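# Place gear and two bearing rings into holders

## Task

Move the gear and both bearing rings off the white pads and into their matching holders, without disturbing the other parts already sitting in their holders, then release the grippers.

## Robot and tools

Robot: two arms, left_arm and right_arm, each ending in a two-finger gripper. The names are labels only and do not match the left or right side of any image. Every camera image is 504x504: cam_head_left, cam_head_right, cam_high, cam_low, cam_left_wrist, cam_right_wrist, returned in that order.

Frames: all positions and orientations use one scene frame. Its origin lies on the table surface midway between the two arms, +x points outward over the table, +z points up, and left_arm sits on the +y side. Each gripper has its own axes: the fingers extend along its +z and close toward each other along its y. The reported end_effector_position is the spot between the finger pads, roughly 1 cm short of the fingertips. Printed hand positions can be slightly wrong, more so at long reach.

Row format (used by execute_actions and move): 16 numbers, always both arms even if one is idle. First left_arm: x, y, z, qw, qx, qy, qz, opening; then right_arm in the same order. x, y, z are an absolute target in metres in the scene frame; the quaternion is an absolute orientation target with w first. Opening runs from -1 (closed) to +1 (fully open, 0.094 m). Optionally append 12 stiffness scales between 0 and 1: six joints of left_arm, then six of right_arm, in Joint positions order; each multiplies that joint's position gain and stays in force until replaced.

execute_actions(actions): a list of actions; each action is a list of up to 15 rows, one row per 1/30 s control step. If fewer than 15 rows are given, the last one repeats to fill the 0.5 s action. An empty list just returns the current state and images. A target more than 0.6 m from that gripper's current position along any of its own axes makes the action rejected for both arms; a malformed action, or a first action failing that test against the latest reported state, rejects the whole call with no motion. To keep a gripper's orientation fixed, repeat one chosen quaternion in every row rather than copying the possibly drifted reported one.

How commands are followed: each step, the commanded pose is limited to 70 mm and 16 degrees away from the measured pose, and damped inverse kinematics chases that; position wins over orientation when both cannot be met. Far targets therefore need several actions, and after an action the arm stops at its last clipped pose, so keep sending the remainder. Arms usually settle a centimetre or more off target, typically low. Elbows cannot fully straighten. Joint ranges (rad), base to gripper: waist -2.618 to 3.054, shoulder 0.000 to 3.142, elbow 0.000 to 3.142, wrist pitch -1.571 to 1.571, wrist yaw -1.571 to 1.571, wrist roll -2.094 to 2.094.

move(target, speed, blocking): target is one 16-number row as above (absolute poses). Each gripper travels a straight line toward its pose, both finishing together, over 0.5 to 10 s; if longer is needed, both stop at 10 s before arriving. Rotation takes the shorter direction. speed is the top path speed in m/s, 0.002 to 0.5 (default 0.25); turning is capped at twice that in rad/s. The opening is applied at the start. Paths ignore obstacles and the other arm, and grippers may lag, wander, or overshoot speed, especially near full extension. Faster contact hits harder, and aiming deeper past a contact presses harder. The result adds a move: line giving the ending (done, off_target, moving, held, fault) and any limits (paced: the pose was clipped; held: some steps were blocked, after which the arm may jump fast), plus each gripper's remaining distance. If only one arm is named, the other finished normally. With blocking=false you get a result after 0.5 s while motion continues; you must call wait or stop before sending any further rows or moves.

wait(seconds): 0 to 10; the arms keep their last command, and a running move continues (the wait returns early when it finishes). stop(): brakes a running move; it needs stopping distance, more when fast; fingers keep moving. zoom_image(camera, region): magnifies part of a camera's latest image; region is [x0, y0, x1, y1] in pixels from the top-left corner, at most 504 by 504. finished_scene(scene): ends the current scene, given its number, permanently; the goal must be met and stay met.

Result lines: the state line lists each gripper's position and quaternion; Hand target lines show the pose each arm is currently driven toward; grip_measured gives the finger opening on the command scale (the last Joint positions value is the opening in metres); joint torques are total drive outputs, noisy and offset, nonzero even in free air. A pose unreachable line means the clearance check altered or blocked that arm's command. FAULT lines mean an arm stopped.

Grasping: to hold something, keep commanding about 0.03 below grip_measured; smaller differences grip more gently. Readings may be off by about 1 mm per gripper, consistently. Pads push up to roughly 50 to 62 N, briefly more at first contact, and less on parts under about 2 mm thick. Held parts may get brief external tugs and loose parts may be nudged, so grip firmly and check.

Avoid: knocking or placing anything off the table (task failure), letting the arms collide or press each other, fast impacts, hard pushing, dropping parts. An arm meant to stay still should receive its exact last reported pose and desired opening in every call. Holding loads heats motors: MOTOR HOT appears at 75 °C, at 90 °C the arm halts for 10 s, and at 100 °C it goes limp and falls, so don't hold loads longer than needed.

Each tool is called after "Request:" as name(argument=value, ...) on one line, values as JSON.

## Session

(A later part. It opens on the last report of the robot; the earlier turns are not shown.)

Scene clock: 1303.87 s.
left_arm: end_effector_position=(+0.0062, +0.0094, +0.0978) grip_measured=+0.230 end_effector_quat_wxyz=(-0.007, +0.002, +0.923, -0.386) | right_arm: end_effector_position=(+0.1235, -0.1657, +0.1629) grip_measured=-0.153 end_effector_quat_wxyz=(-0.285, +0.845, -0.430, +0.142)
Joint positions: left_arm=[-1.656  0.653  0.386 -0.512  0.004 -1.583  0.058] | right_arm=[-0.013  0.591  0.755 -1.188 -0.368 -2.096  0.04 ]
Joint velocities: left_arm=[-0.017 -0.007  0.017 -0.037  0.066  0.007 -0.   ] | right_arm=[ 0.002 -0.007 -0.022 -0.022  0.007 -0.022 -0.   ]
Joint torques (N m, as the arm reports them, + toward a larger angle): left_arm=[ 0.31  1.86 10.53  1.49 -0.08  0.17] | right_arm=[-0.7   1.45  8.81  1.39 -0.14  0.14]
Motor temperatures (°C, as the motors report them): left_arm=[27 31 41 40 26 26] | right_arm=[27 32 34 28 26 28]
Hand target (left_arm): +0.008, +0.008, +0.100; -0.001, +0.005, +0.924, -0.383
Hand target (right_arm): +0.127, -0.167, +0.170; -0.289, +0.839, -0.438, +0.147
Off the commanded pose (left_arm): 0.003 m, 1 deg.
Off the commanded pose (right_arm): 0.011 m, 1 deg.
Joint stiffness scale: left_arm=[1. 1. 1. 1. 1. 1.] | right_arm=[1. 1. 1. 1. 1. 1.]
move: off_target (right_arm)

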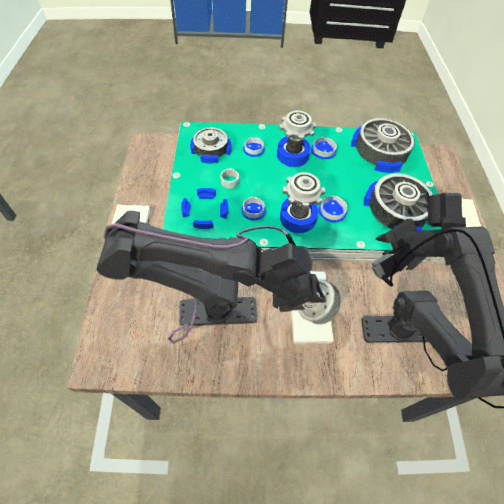

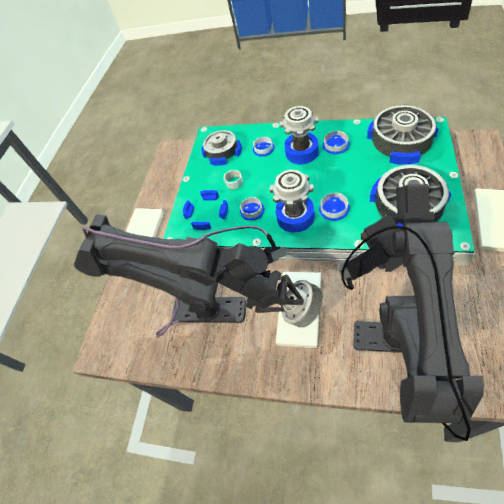

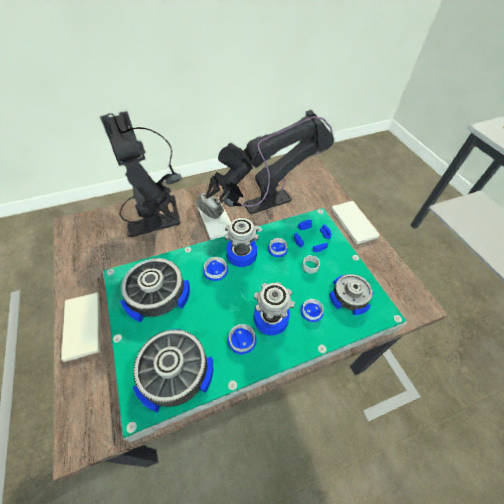

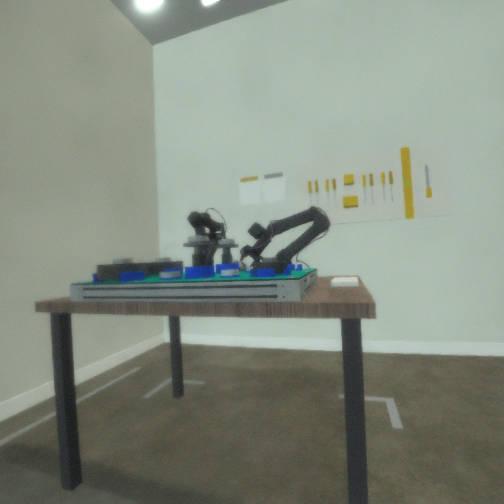

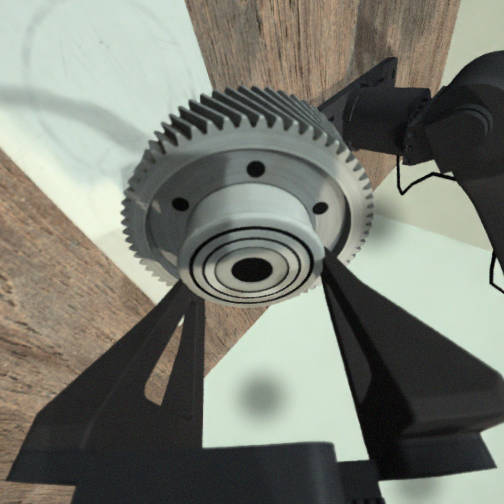

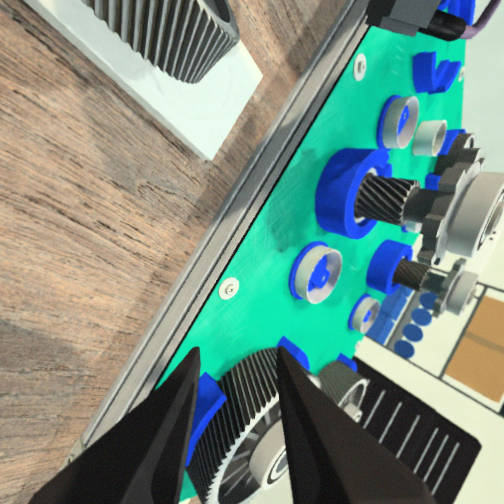

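Request:
move(target=[0.008,-0.0035,0.0985,-0.0013,0.0042,0.9537,-0.3007,0.17,0.127,-0.167,0.170,-0.289,0.839,-0.438,0.147,-0.15], speed=0.06)

Request:
move(target=[0.008,-0.0155,0.0940,-0.0010,0.0043,0.9763,-0.2164,0.17,0.127,-0.167,0.170,-0.289,0.839,-0.438,0.147,-0.15], speed=0.06)

Scene clock: 1310.13 s.
left_arm: end_effector_position=(+0.0061, -0.0034, +0.0943) grip_measured=+0.230 end_effector_quat_wxyz=(-0.006, +0.002, +0.953, -0.304) | right_arm: end_effector_position=(+0.1235, -0.1657, +0.1629) grip_measured=-0.153 end_effector_quat_wxyz=(-0.286, +0.844, -0.431, +0.142)
Joint positions: left_arm=[-1.656  0.909  0.549 -0.593  0.004 -1.582  0.058] | right_arm=[-0.013  0.591  0.755 -1.188 -0.368 -2.093  0.04 ]
Joint velocities: left_arm=[-0.017 -0.002 -0.012 -0.007  0.051  0.007  0.001] | right_arm=[-0.002  0.002 -0.007 -0.007  0.007 -0.066  0.   ]
Joint torques (N m, as the arm reports them, + toward a larger angle): left_arm=[ 0.43 -0.13 10.81  1.17 -0.06  0.19] | right_arm=[-0.62  1.27  8.73  1.38 -0.13  0.13]
Motor temperatures (°C, as the motors report them): left_arm=[27 31 41 40 26 26] | right_arm=[27 32 35 28 26 28]
Hand target (left_arm): +0.008, -0.004, +0.098; -0.001, +0.005, +0.954, -0.301
Hand target (right_arm): +0.127, -0.167, +0.170; -0.289, +0.839, -0.438, +0.147
Off the commanded pose (left_arm): 0.005 m, 1 deg.
Off the commanded pose (right_arm): 0.008 m, 1 deg.
Joint stiffness scale: left_arm=[1. 1. 1. 1. 1. 1.] | right_arm=[1. 1. 1. 1. 1. 1.]
move: done

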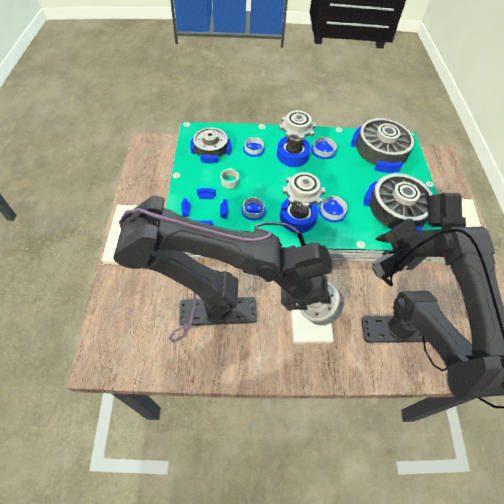

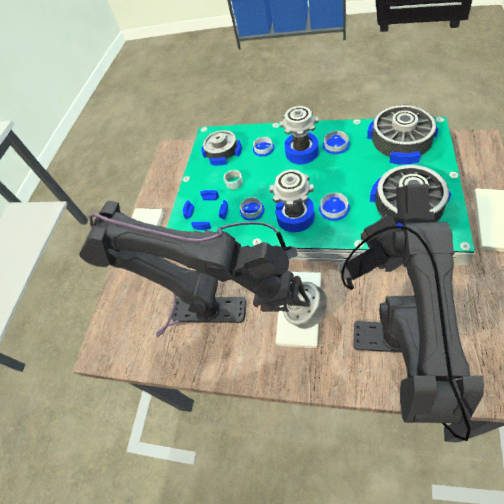

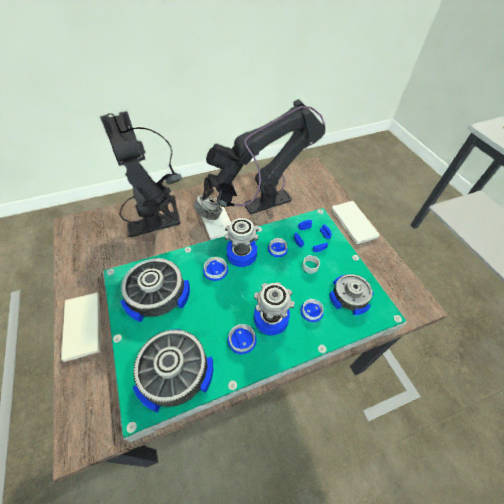

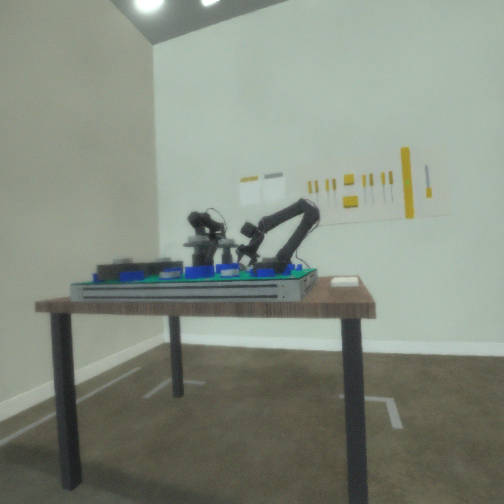

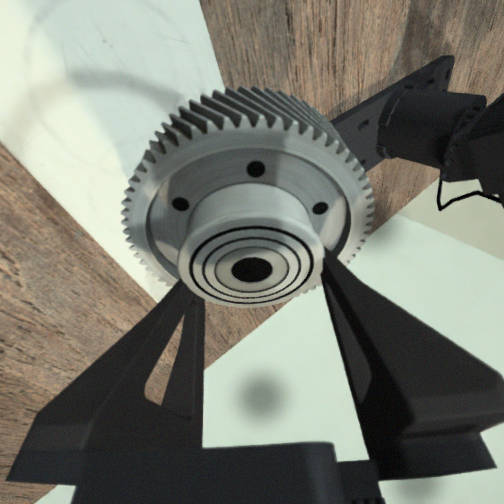

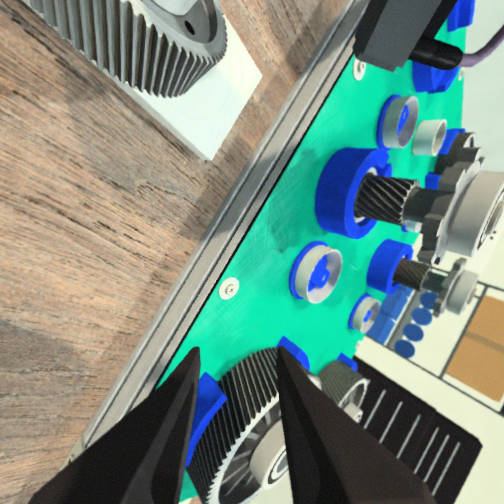

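Scene clock: 1311.93 s.
left_arm: end_effector_position=(+0.0060, -0.0114, +0.0876) grip_measured=+0.230 end_effector_quat_wxyz=(-0.004, +0.003, +0.977, -0.212) | right_arm: end_effector_position=(+0.1235, -0.1657, +0.1629) grip_measured=-0.153 end_effector_quat_wxyz=(-0.286, +0.844, -0.431, +0.141)
Joint positions: left_arm=[-1.656  1.137  0.72  -0.727  0.004 -1.579  0.058] | right_arm=[-0.013  0.591  0.755 -1.188 -0.368 -2.093  0.04 ]
Joint velocities: left_arm=[-0.012  0.002  0.022 -0.007 -0.007  0.007 -0.001] | right_arm=[-0.002  0.002  0.012 -0.007  0.022 -0.022 -0.   ]
Joint torques (N m, as the arm reports them, + toward a larger angle): left_arm=[ 0.43 -1.82 10.62  1.02 -0.08  0.14] | right_arm=[-0.61  1.25  8.73  1.38 -0.13  0.13]
Motor temperatures (°C, as the motors report them): left_arm=[27 31 41 39 26 26] | right_arm=[27 32 35 28 26 28]
Hand target (left_arm): +0.008, -0.016, +0.093; -0.001, +0.005, +0.976, -0.216
Hand target (right_arm): +0.127, -0.167, +0.170; -0.289, +0.839, -0.438, +0.147
Off the commanded pose (left_arm): 0.008 m, 1 deg.
Off the commanded pose (right_arm): 0.008 m, 1 deg.
Joint stiffness scale: left_arm=[1. 1. 1. 1. 1. 1.] | right_arm=[1. 1. 1. 1. 1. 1.]
move: done

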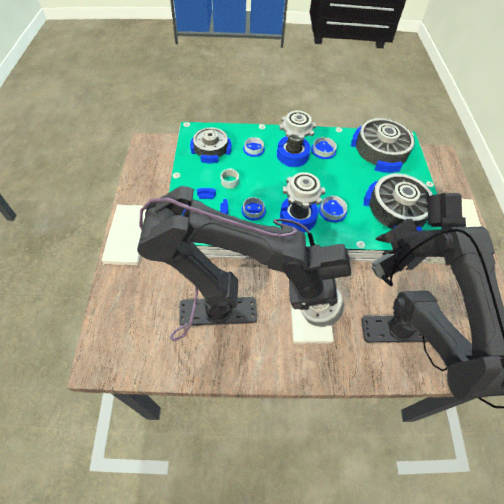

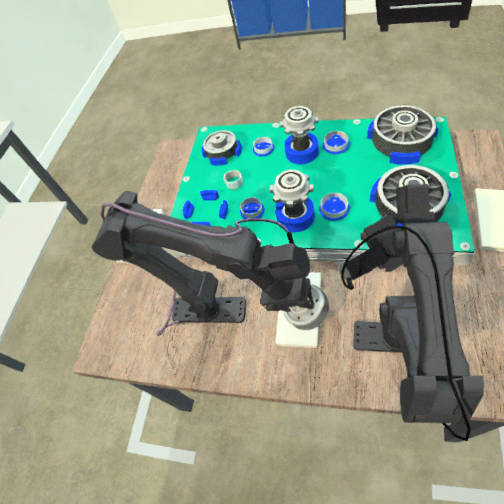

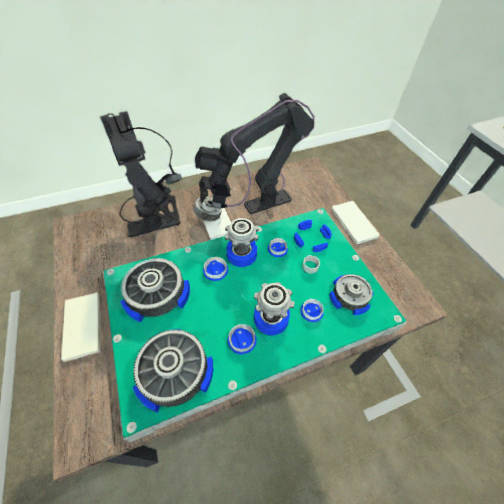

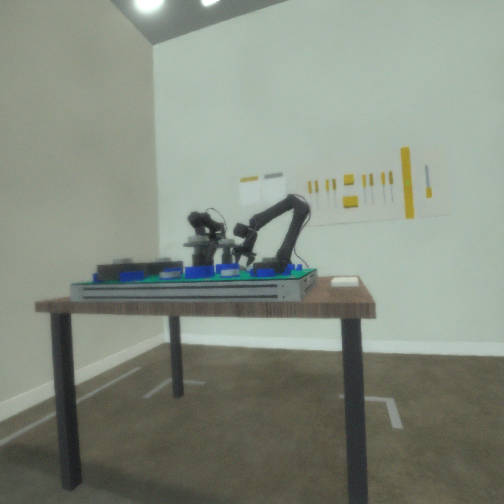

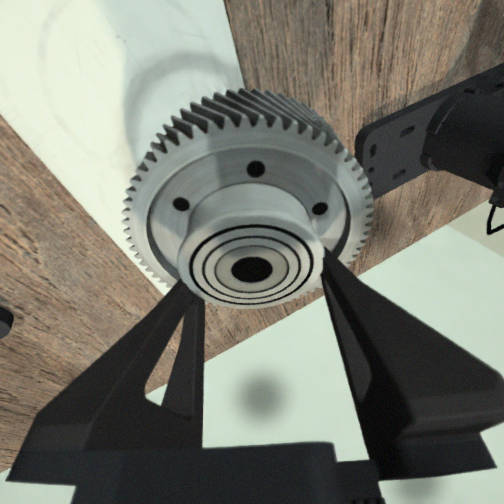

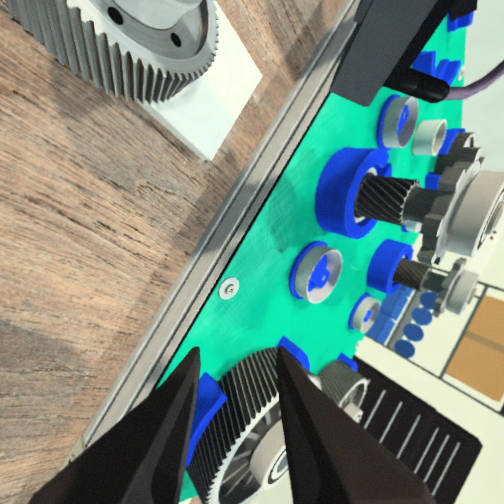

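Request:
move(target=[0.008,-0.0215,0.0865,-0.0006,0.0044,0.9903,-0.1392,0.17,0.127,-0.167,0.170,-0.289,0.839,-0.438,0.147,-0.15], speed=0.06)

Request:
move(target=[0.008,-0.0265,0.0845,-0.0003,0.0044,0.9976,-0.0698,0.17,0.127,-0.167,0.170,-0.289,0.839,-0.438,0.147,-0.15], speed=0.06)

Scene clock: 1327.87 s.
left_arm: end_effector_position=(+0.0040, -0.0142, +0.0815) grip_measured=+0.173 end_effector_quat_wxyz=(-0.009, +0.004, +0.991, -0.133) | right_arm: end_effector_position=(+0.1235, -0.1657, +0.1629) grip_measured=-0.153 end_effector_quat_wxyz=(-0.286, +0.844, -0.431, +0.141)
Joint positions: left_arm=[-1.656  1.305  0.857 -0.855  0.015 -1.578  0.055] | right_arm=[-0.013  0.591  0.755 -1.188 -0.368 -2.093  0.04 ]
Joint velocities: left_arm=[-0.007 -0.022 -0.012 -0.007 -0.022  0.007 -0.001] | right_arm=[ 0.012  0.012  0.007  0.037 -0.022 -0.154 -0.001]
Joint torques (N m, as the arm reports them, + toward a larger angle): left_arm=[ 0.5  -2.5  10.48  0.8  -0.2   0.13] | right_arm=[-0.62  1.27  8.73  1.38 -0.13  0.13]
Motor temperatures (°C, as the motors report them): left_arm=[27 31 42 38 26 26] | right_arm=[27 31 35 29 26 28]
Hand target (left_arm): +0.008, -0.022, +0.086; -0.001, +0.005, +0.990, -0.139
Hand target (right_arm): +0.127, -0.167, +0.170; -0.289, +0.839, -0.438, +0.147
Off the commanded pose (left_arm): 0.010 m, 1 deg.
Off the commanded pose (right_arm): 0.008 m, 1 deg.
Joint stiffness scale: left_arm=[1. 1. 1. 1. 1. 1.] | right_arm=[1. 1. 1. 1. 1. 1.]
move: done

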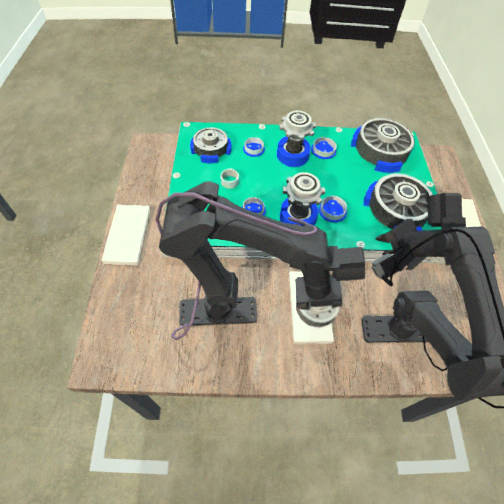

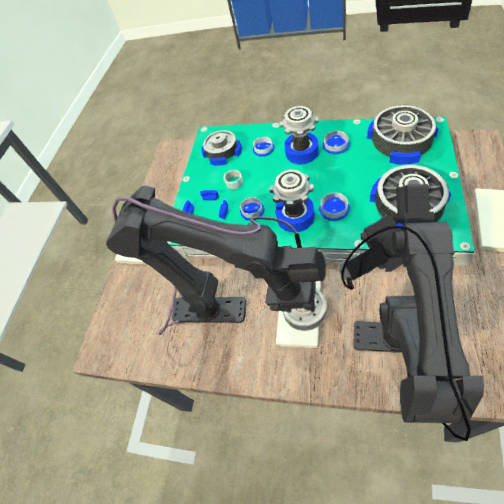

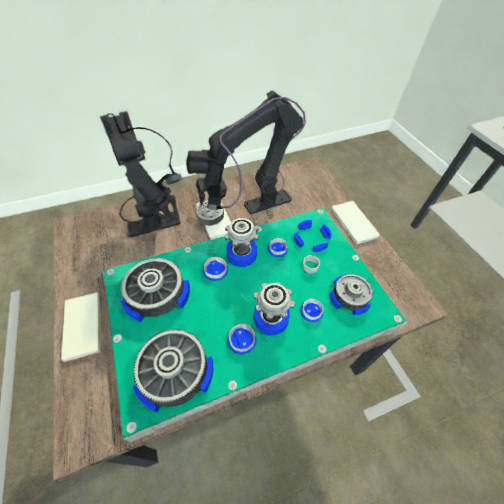

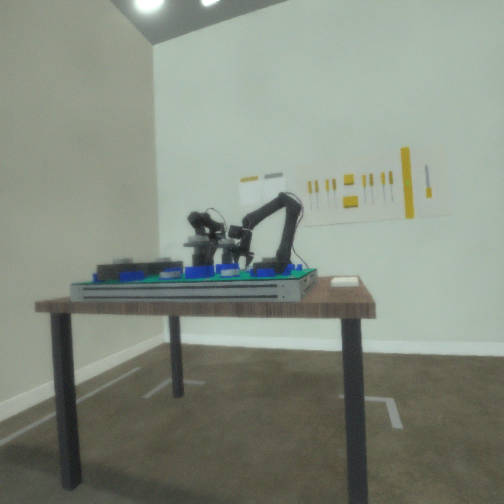

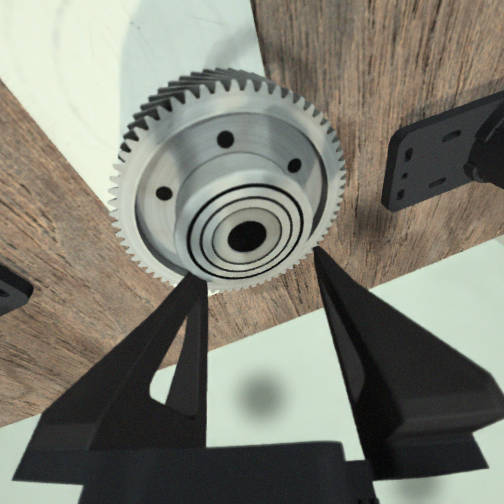

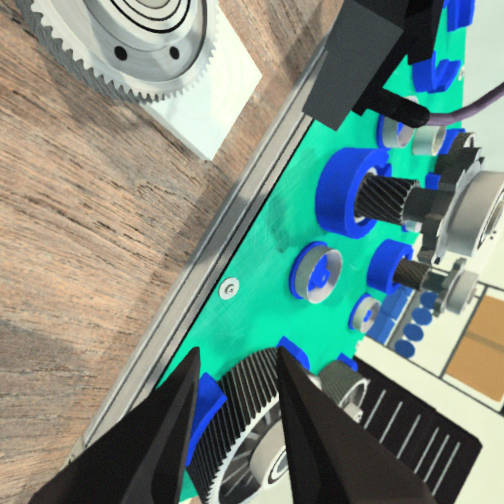

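Scene clock: 1329.17 s.
left_arm: end_effector_position=(+0.0038, -0.0146, +0.0805) grip_measured=+0.172 end_effector_quat_wxyz=(-0.009, +0.004, +0.998, -0.058) | right_arm: end_effector_position=(+0.1238, -0.1664, +0.1627) grip_measured=-0.153 end_effector_quat_wxyz=(-0.284, +0.844, -0.432, +0.143)
Joint positions: left_arm=[-1.656  1.45   0.996 -1.001  0.016 -1.577  0.055] | right_arm=[-0.013  0.591  0.755 -1.188 -0.365 -2.094  0.04 ]
Joint velocities: left_arm=[-0.002  0.022 -0.002 -0.022 -0.007  0.007 -0.001] | right_arm=[-0.012 -0.007  0.007  0.037  0.022  0.007  0.   ]
Joint torques (N m, as the arm reports them, + toward a larger angle): left_arm=[ 0.47 -3.25 10.63  0.68 -0.2   0.11] | right_arm=[-0.58  1.27  8.73  1.37 -0.16  0.14]
Motor temperatures (°C, as the motors report them): left_arm=[27 31 42 38 26 26] | right_arm=[27 31 35 29 26 28]
Hand target (left_arm): +0.008, -0.026, +0.084; -0.000, +0.005, +0.998, -0.070
Hand target (right_arm): +0.127, -0.167, +0.170; -0.289, +0.839, -0.438, +0.147
Off the commanded pose (left_arm): 0.013 m, 2 deg.
Off the commanded pose (right_arm): 0.008 m, 1 deg.
Joint stiffness scale: left_arm=[1. 1. 1. 1. 1. 1.] | right_arm=[1. 1. 1. 1. 1. 1.]
move: off_target (left_arm)

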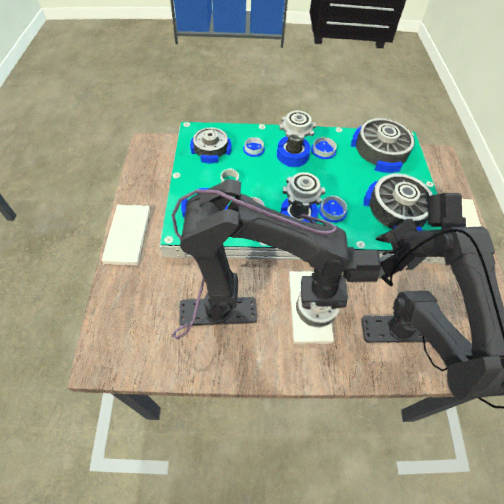

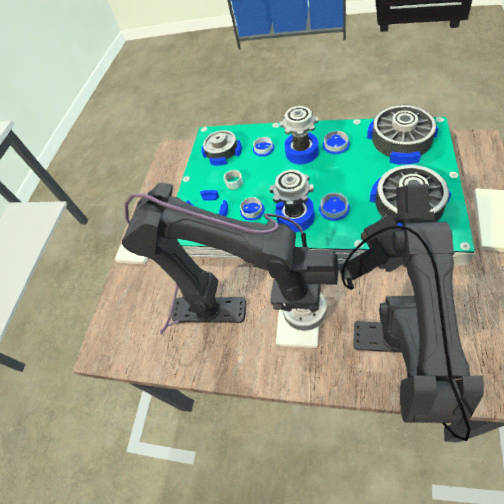

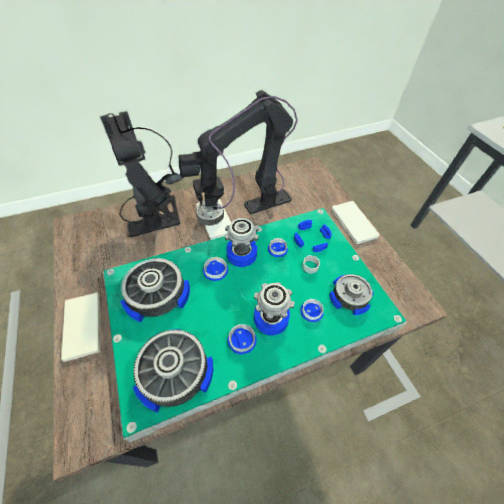

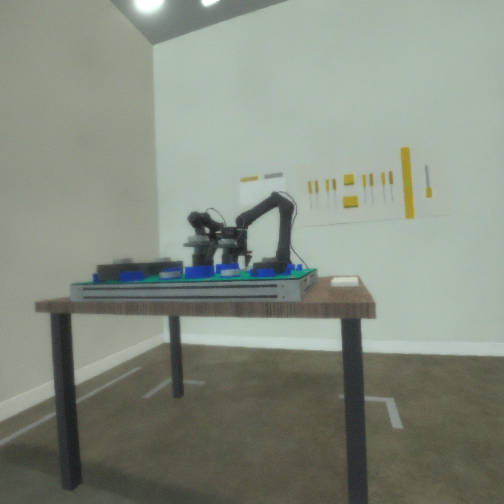

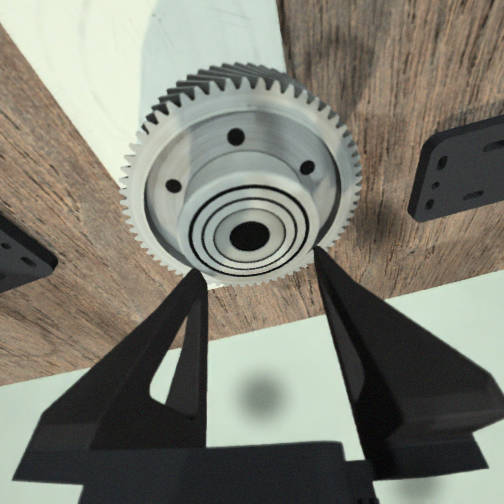

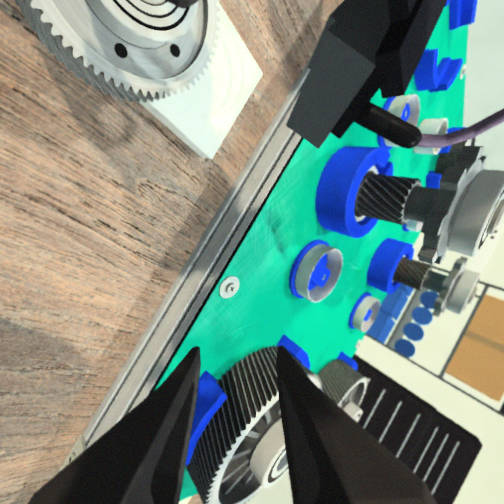

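Request:
execute_actions(actions=[[[0.004,-0.0150,0.083,-0.0003,0.0044,0.9976,-0.0698,0.55,0.127,-0.167,0.170,-0.289,0.839,-0.438,0.147,-0.15]]])

Request:
move(target=[0.016,-0.014,0.125,0,0.0044,1,0,0.55,0.131,-0.267,0.17,-0.2304,0.6753,-0.6648,0.2205,-0.15], speed=0.2)

Scene clock: 1341.80 s.
left_arm: end_effector_position=(+0.0038, -0.0144, +0.0806) grip_measured=+0.548 end_effector_quat_wxyz=(-0.009, +0.002, +0.998, -0.057) | right_arm: end_effector_position=(+0.1238, -0.1664, +0.1627) grip_measured=-0.153 end_effector_quat_wxyz=(-0.284, +0.844, -0.432, +0.143)
Joint positions: left_arm=[-1.656  1.45   0.997 -1.002  0.016 -1.581  0.073] | right_arm=[-0.013  0.591  0.755 -1.188 -0.365 -2.094  0.04 ]
Joint velocities: left_arm=[-0.012  0.007  0.012  0.022 -0.066  0.037 -0.001] | right_arm=[-0.007  0.002  0.002  0.022 -0.007  0.007 -0.001]
Joint torques (N m, as the arm reports them, + toward a larger angle): left_arm=[-0.69 -6.38  6.56  0.62 -0.2  -0.04] | right_arm=[-0.6   1.24  8.73  1.37 -0.17  0.14]
Motor temperatures (°C, as the motors report them): left_arm=[27 31 42 36 26 26] | right_arm=[27 31 35 29 26 28]
Hand target (left_arm): +0.004, -0.015, +0.083; -0.001, +0.004, +0.998, -0.069
Hand target (right_arm): +0.127, -0.167, +0.170; -0.289, +0.839, -0.438, +0.147
Off the commanded pose (left_arm): 0.003 m, 2 deg.
Off the commanded pose (right_arm): 0.008 m, 1 deg.
Joint stiffness scale: left_arm=[1. 1. 1. 1. 1. 1.] | right_arm=[1. 1. 1. 1. 1. 1.]

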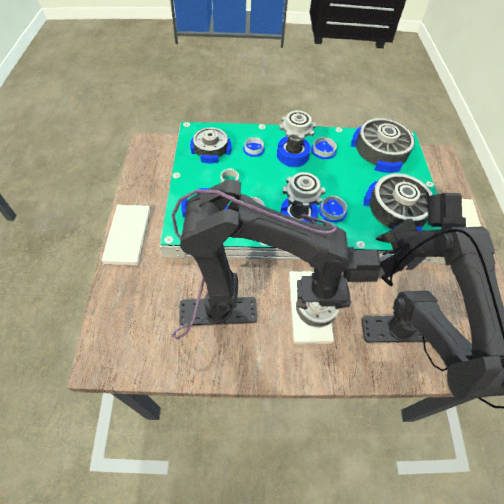

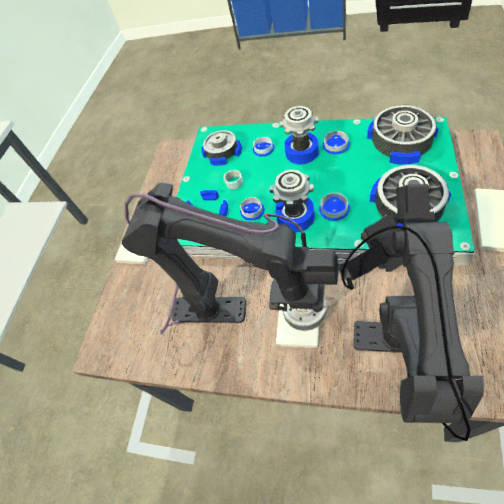

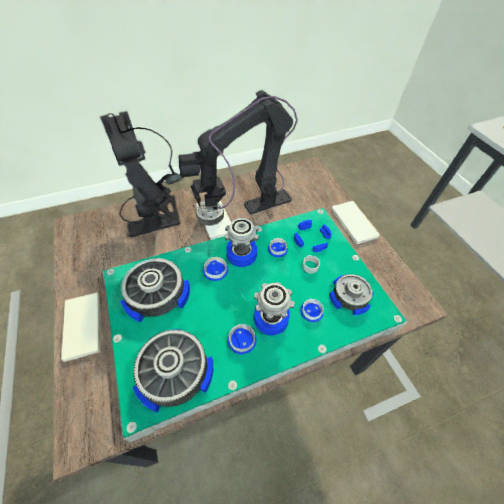

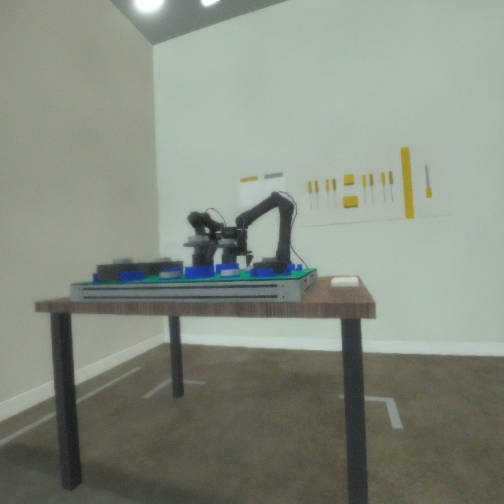

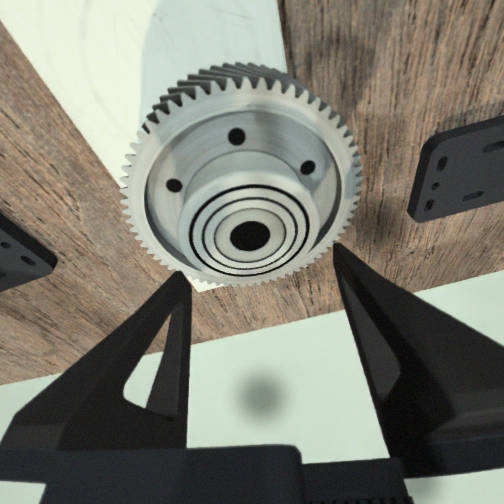

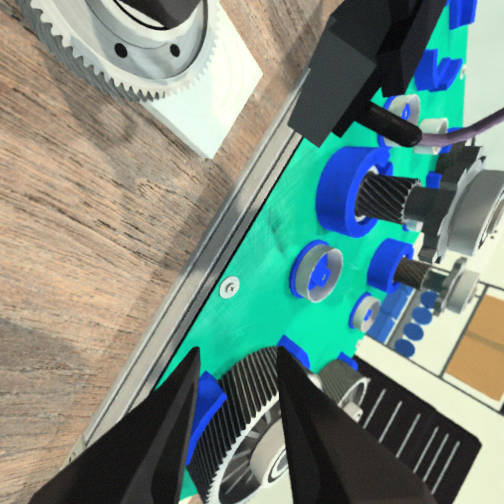

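Scene clock: 1343.83 s.
left_arm: end_effector_position=(+0.0100, -0.0132, +0.1241) grip_measured=+0.548 end_effector_quat_wxyz=(-0.008, +0.007, +1.000, -0.009) | right_arm: end_effector_position=(+0.1308, -0.2640, +0.1613) grip_measured=-0.153 end_effector_quat_wxyz=(-0.229, +0.681, -0.661, +0.215)
Joint positions: left_arm=[-1.631  1.517  1.238 -1.275  0.017 -1.546  0.073] | right_arm=[-0.616  0.591  0.755 -1.201 -0.369 -2.103  0.04 ]
Joint velocities: left_arm=[ 0.012  0.002 -0.017  0.037 -0.051 -0.051  0.001] | right_arm=[ 0.007 -0.007 -0.012  0.095 -0.022 -0.037  0.001]
Joint torques (N m, as the arm reports them, + toward a larger angle): left_arm=[ 0.79 -3.94  9.54  0.17 -0.2   0.13] | right_arm=[-0.73  0.99  9.25  1.23 -0.21  0.13]
Motor temperatures (°C, as the motors report them): left_arm=[27 31 42 36 26 26] | right_arm=[27 31 35 29 26 28]
Hand target (left_arm): +0.016, -0.014, +0.125; -0.000, +0.005, +1.000, -0.000
Hand target (right_arm): +0.131, -0.264, +0.170; -0.234, +0.674, -0.666, +0.218
Off the commanded pose (left_arm): 0.006 m, 1 deg.
Off the commanded pose (right_arm): 0.009 m, 1 deg.
Joint stiffness scale: left_arm=[1. 1. 1. 1. 1. 1.] | right_arm=[1. 1. 1. 1. 1. 1.]
move: done

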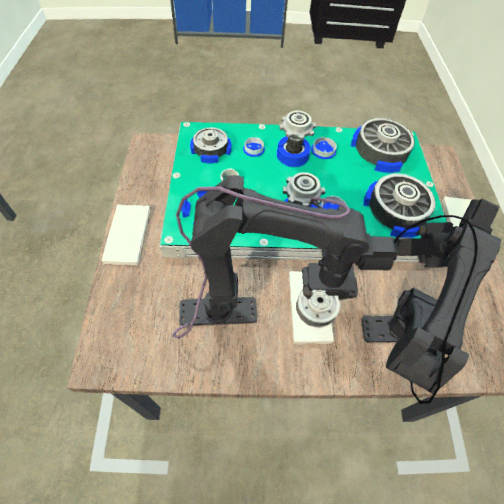

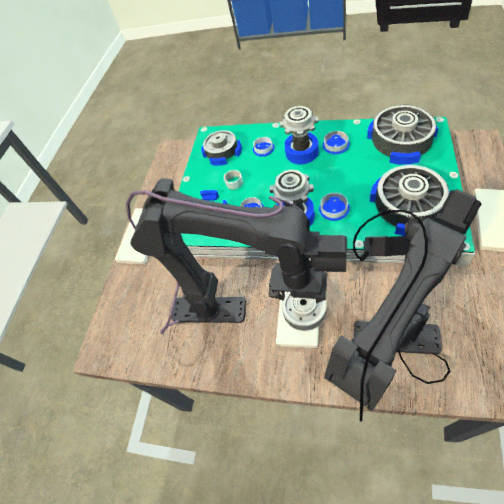

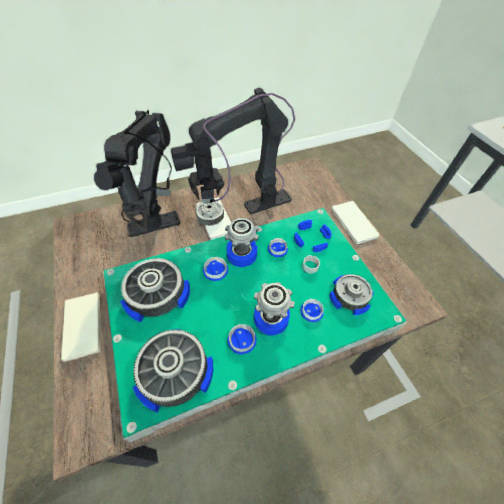

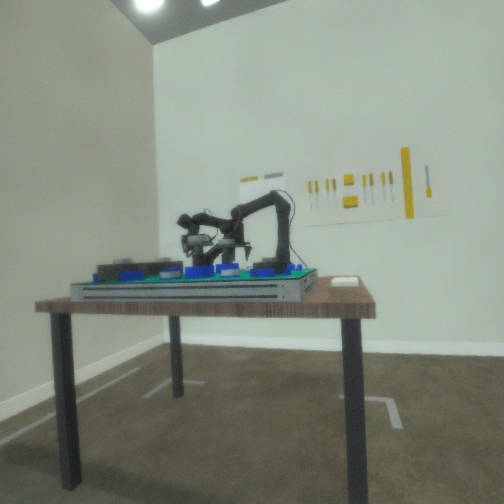

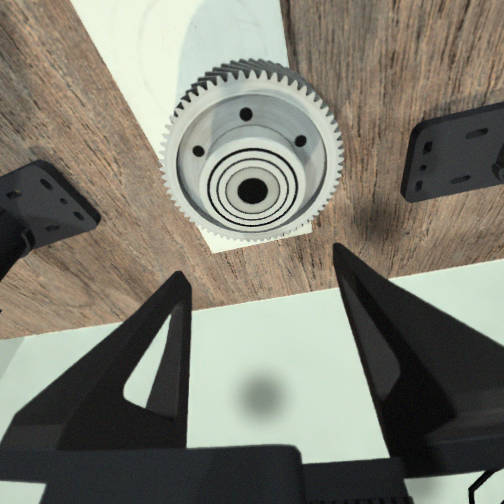

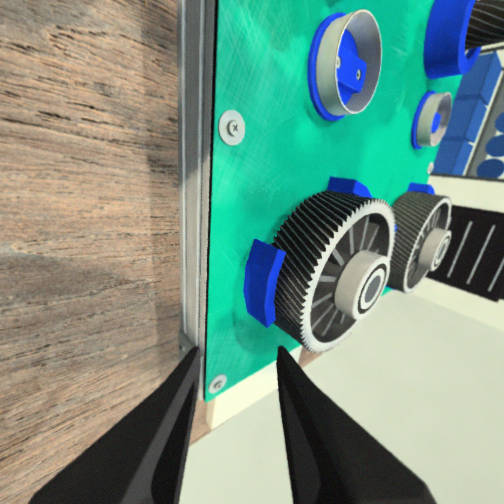

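Request:
move(target=[0.028,-0.015,0.093,0,0.0044,1,0,0.55,0.131,-0.264,0.17,-0.234,0.674,-0.666,0.218,-0.15], speed=0.1)

Scene clock: 1358.27 s.
left_arm: end_effector_position=(+0.0224, -0.0162, +0.0989) grip_measured=+0.548 end_effector_quat_wxyz=(-0.008, +0.006, +1.000, -0.008) | right_arm: end_effector_position=(+0.1308, -0.2640, +0.1613) grip_measured=-0.153 end_effector_quat_wxyz=(-0.229, +0.681, -0.662, +0.215)
Joint positions: left_arm=[-1.585  1.539  1.159 -1.176  0.017 -1.503  0.073] | right_arm=[-0.616  0.591  0.755 -1.201 -0.369 -2.101  0.04 ]
Joint velocities: left_arm=[ 0.002  0.012 -0.012  0.051 -0.022 -0.007 -0.001] | right_arm=[-0.002 -0.007 -0.002 -0.022 -0.007  0.037  0.001]
Joint torques (N m, as the arm reports them, + toward a larger angle): left_arm=[ 0.72 -4.5   6.61  0.35 -0.2   0.08] | right_arm=[-0.58  0.88  9.17  1.23 -0.21  0.13]
Motor temperatures (°C, as the motors report them): left_arm=[27 31 42 35 26 26] | right_arm=[27 31 35 29 26 28]
Hand target (left_arm): +0.028, -0.015, +0.093; -0.000, +0.004, +1.000, +0.001
Hand target (right_arm): +0.131, -0.264, +0.170; -0.234, +0.674, -0.666, +0.218
Off the commanded pose (left_arm): 0.008 m, 1 deg.
Off the commanded pose (right_arm): 0.009 m, 1 deg.
Joint stiffness scale: left_arm=[1. 1. 1. 1. 1. 1.] | right_arm=[1. 1. 1. 1. 1. 1.]
move: done

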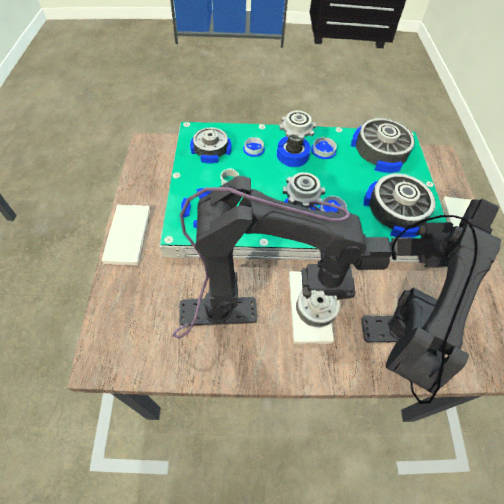

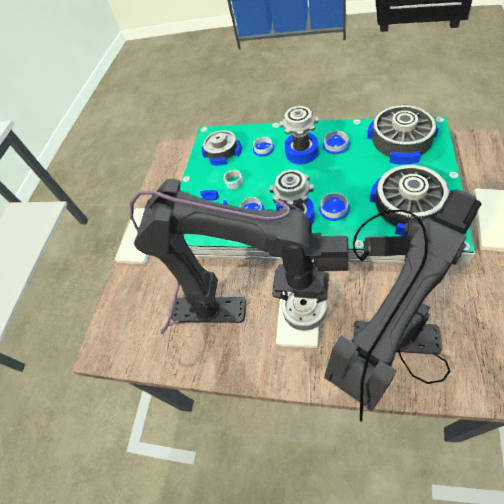

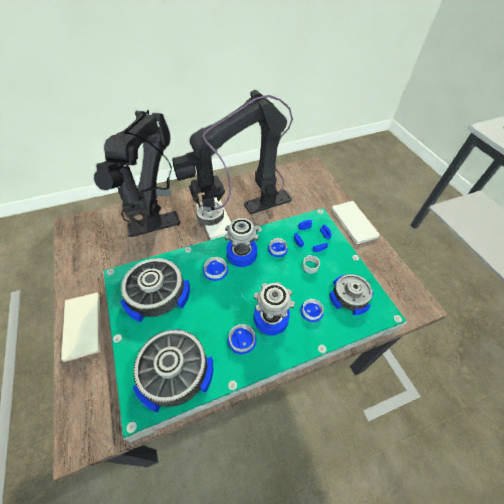

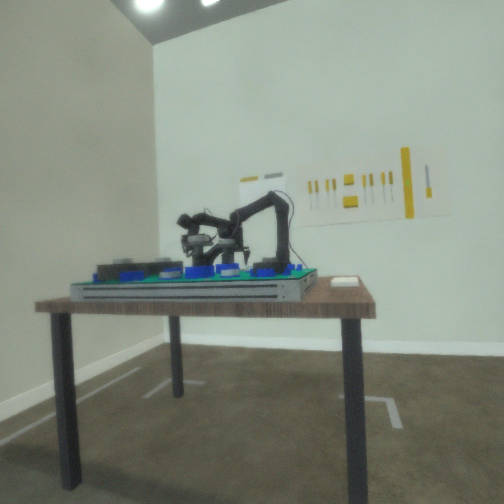

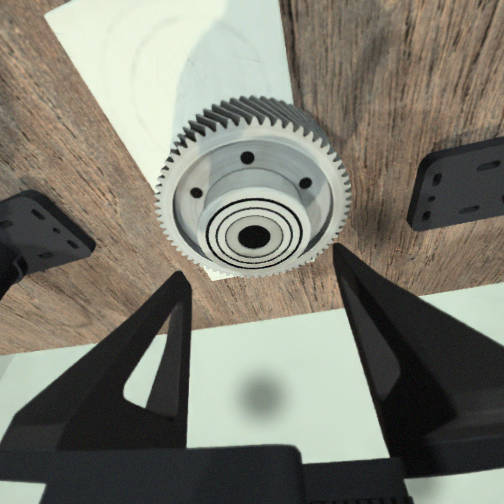

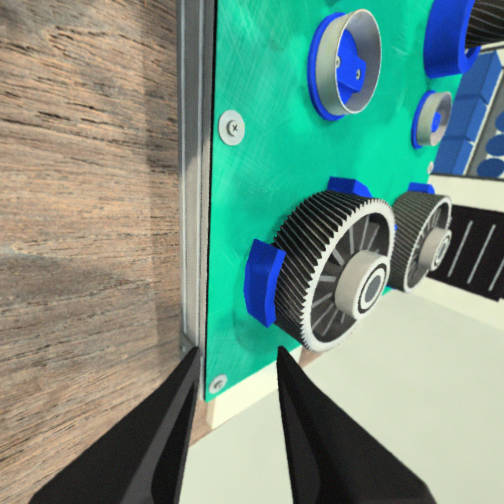

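Request:
move(target=[0.033,-0.016,0.082,0,0.0044,1,0,0.5,0.131,-0.264,0.17,-0.234,0.674,-0.666,0.218,-0.15], speed=0.05)

Scene clock: 1373.33 s.
left_arm: end_effector_position=(+0.0272, -0.0182, +0.0916) grip_measured=+0.503 end_effector_quat_wxyz=(-0.007, +0.006, +1.000, -0.015) | right_arm: end_effector_position=(+0.1308, -0.2640, +0.1613) grip_measured=-0.153 end_effector_quat_wxyz=(-0.229, +0.681, -0.662, +0.215)
Joint positions: left_arm=[-1.567  1.539  1.13  -1.132  0.017 -1.484  0.071] | right_arm=[-0.616  0.591  0.755 -1.201 -0.369 -2.101  0.04 ]
Joint velocities: left_arm=[ 0.002  0.002  0.022  0.066  0.007  0.007 -0.001] | right_arm=[ 0.007 -0.007 -0.027 -0.022 -0.081 -0.037  0.001]
Joint torques (N m, as the arm reports them, + toward a larger angle): left_arm=[ 0.81 -3.5   6.42  0.39 -0.19  0.1 ] | right_arm=[-0.59  0.89  9.18  1.23 -0.21  0.13]
Motor temperatures (°C, as the motors report them): left_arm=[27 32 40 34 26 26] | right_arm=[27 31 36 29 26 28]
Hand target (left_arm): +0.033, -0.015, +0.082; -0.000, +0.005, +1.000, +0.000
Hand target (right_arm): +0.131, -0.264, +0.170; -0.234, +0.674, -0.666, +0.218
Off the commanded pose (left_arm): 0.011 m, 2 deg.
Off the commanded pose (right_arm): 0.009 m, 1 deg.
Joint stiffness scale: left_arm=[1. 1. 1. 1. 1. 1.] | right_arm=[1. 1. 1. 1. 1. 1.]
move: off_target (left_arm)

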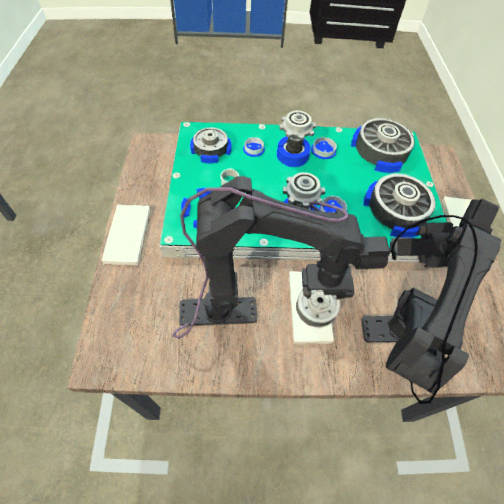

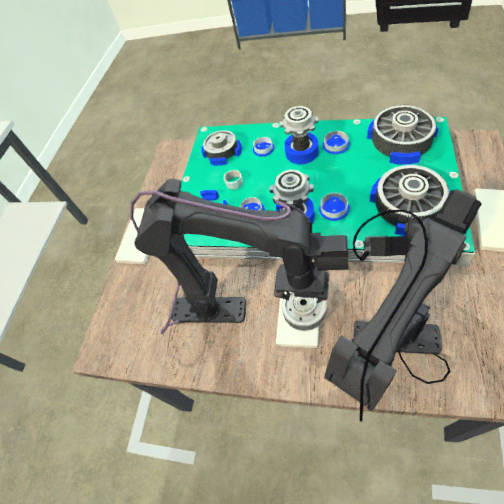

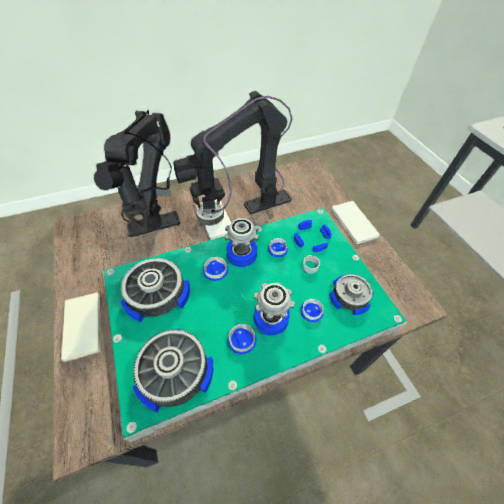

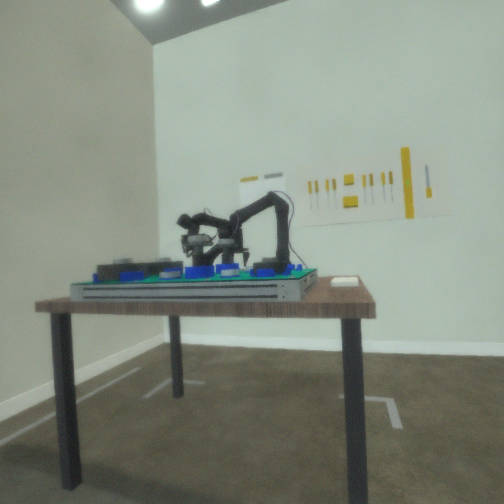

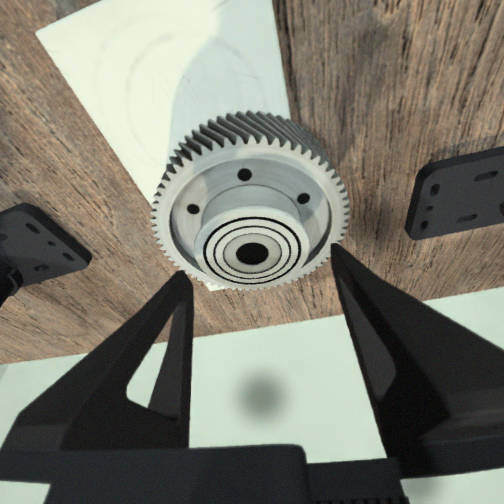

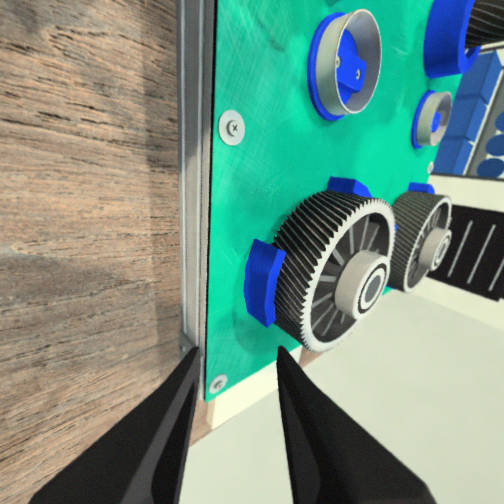

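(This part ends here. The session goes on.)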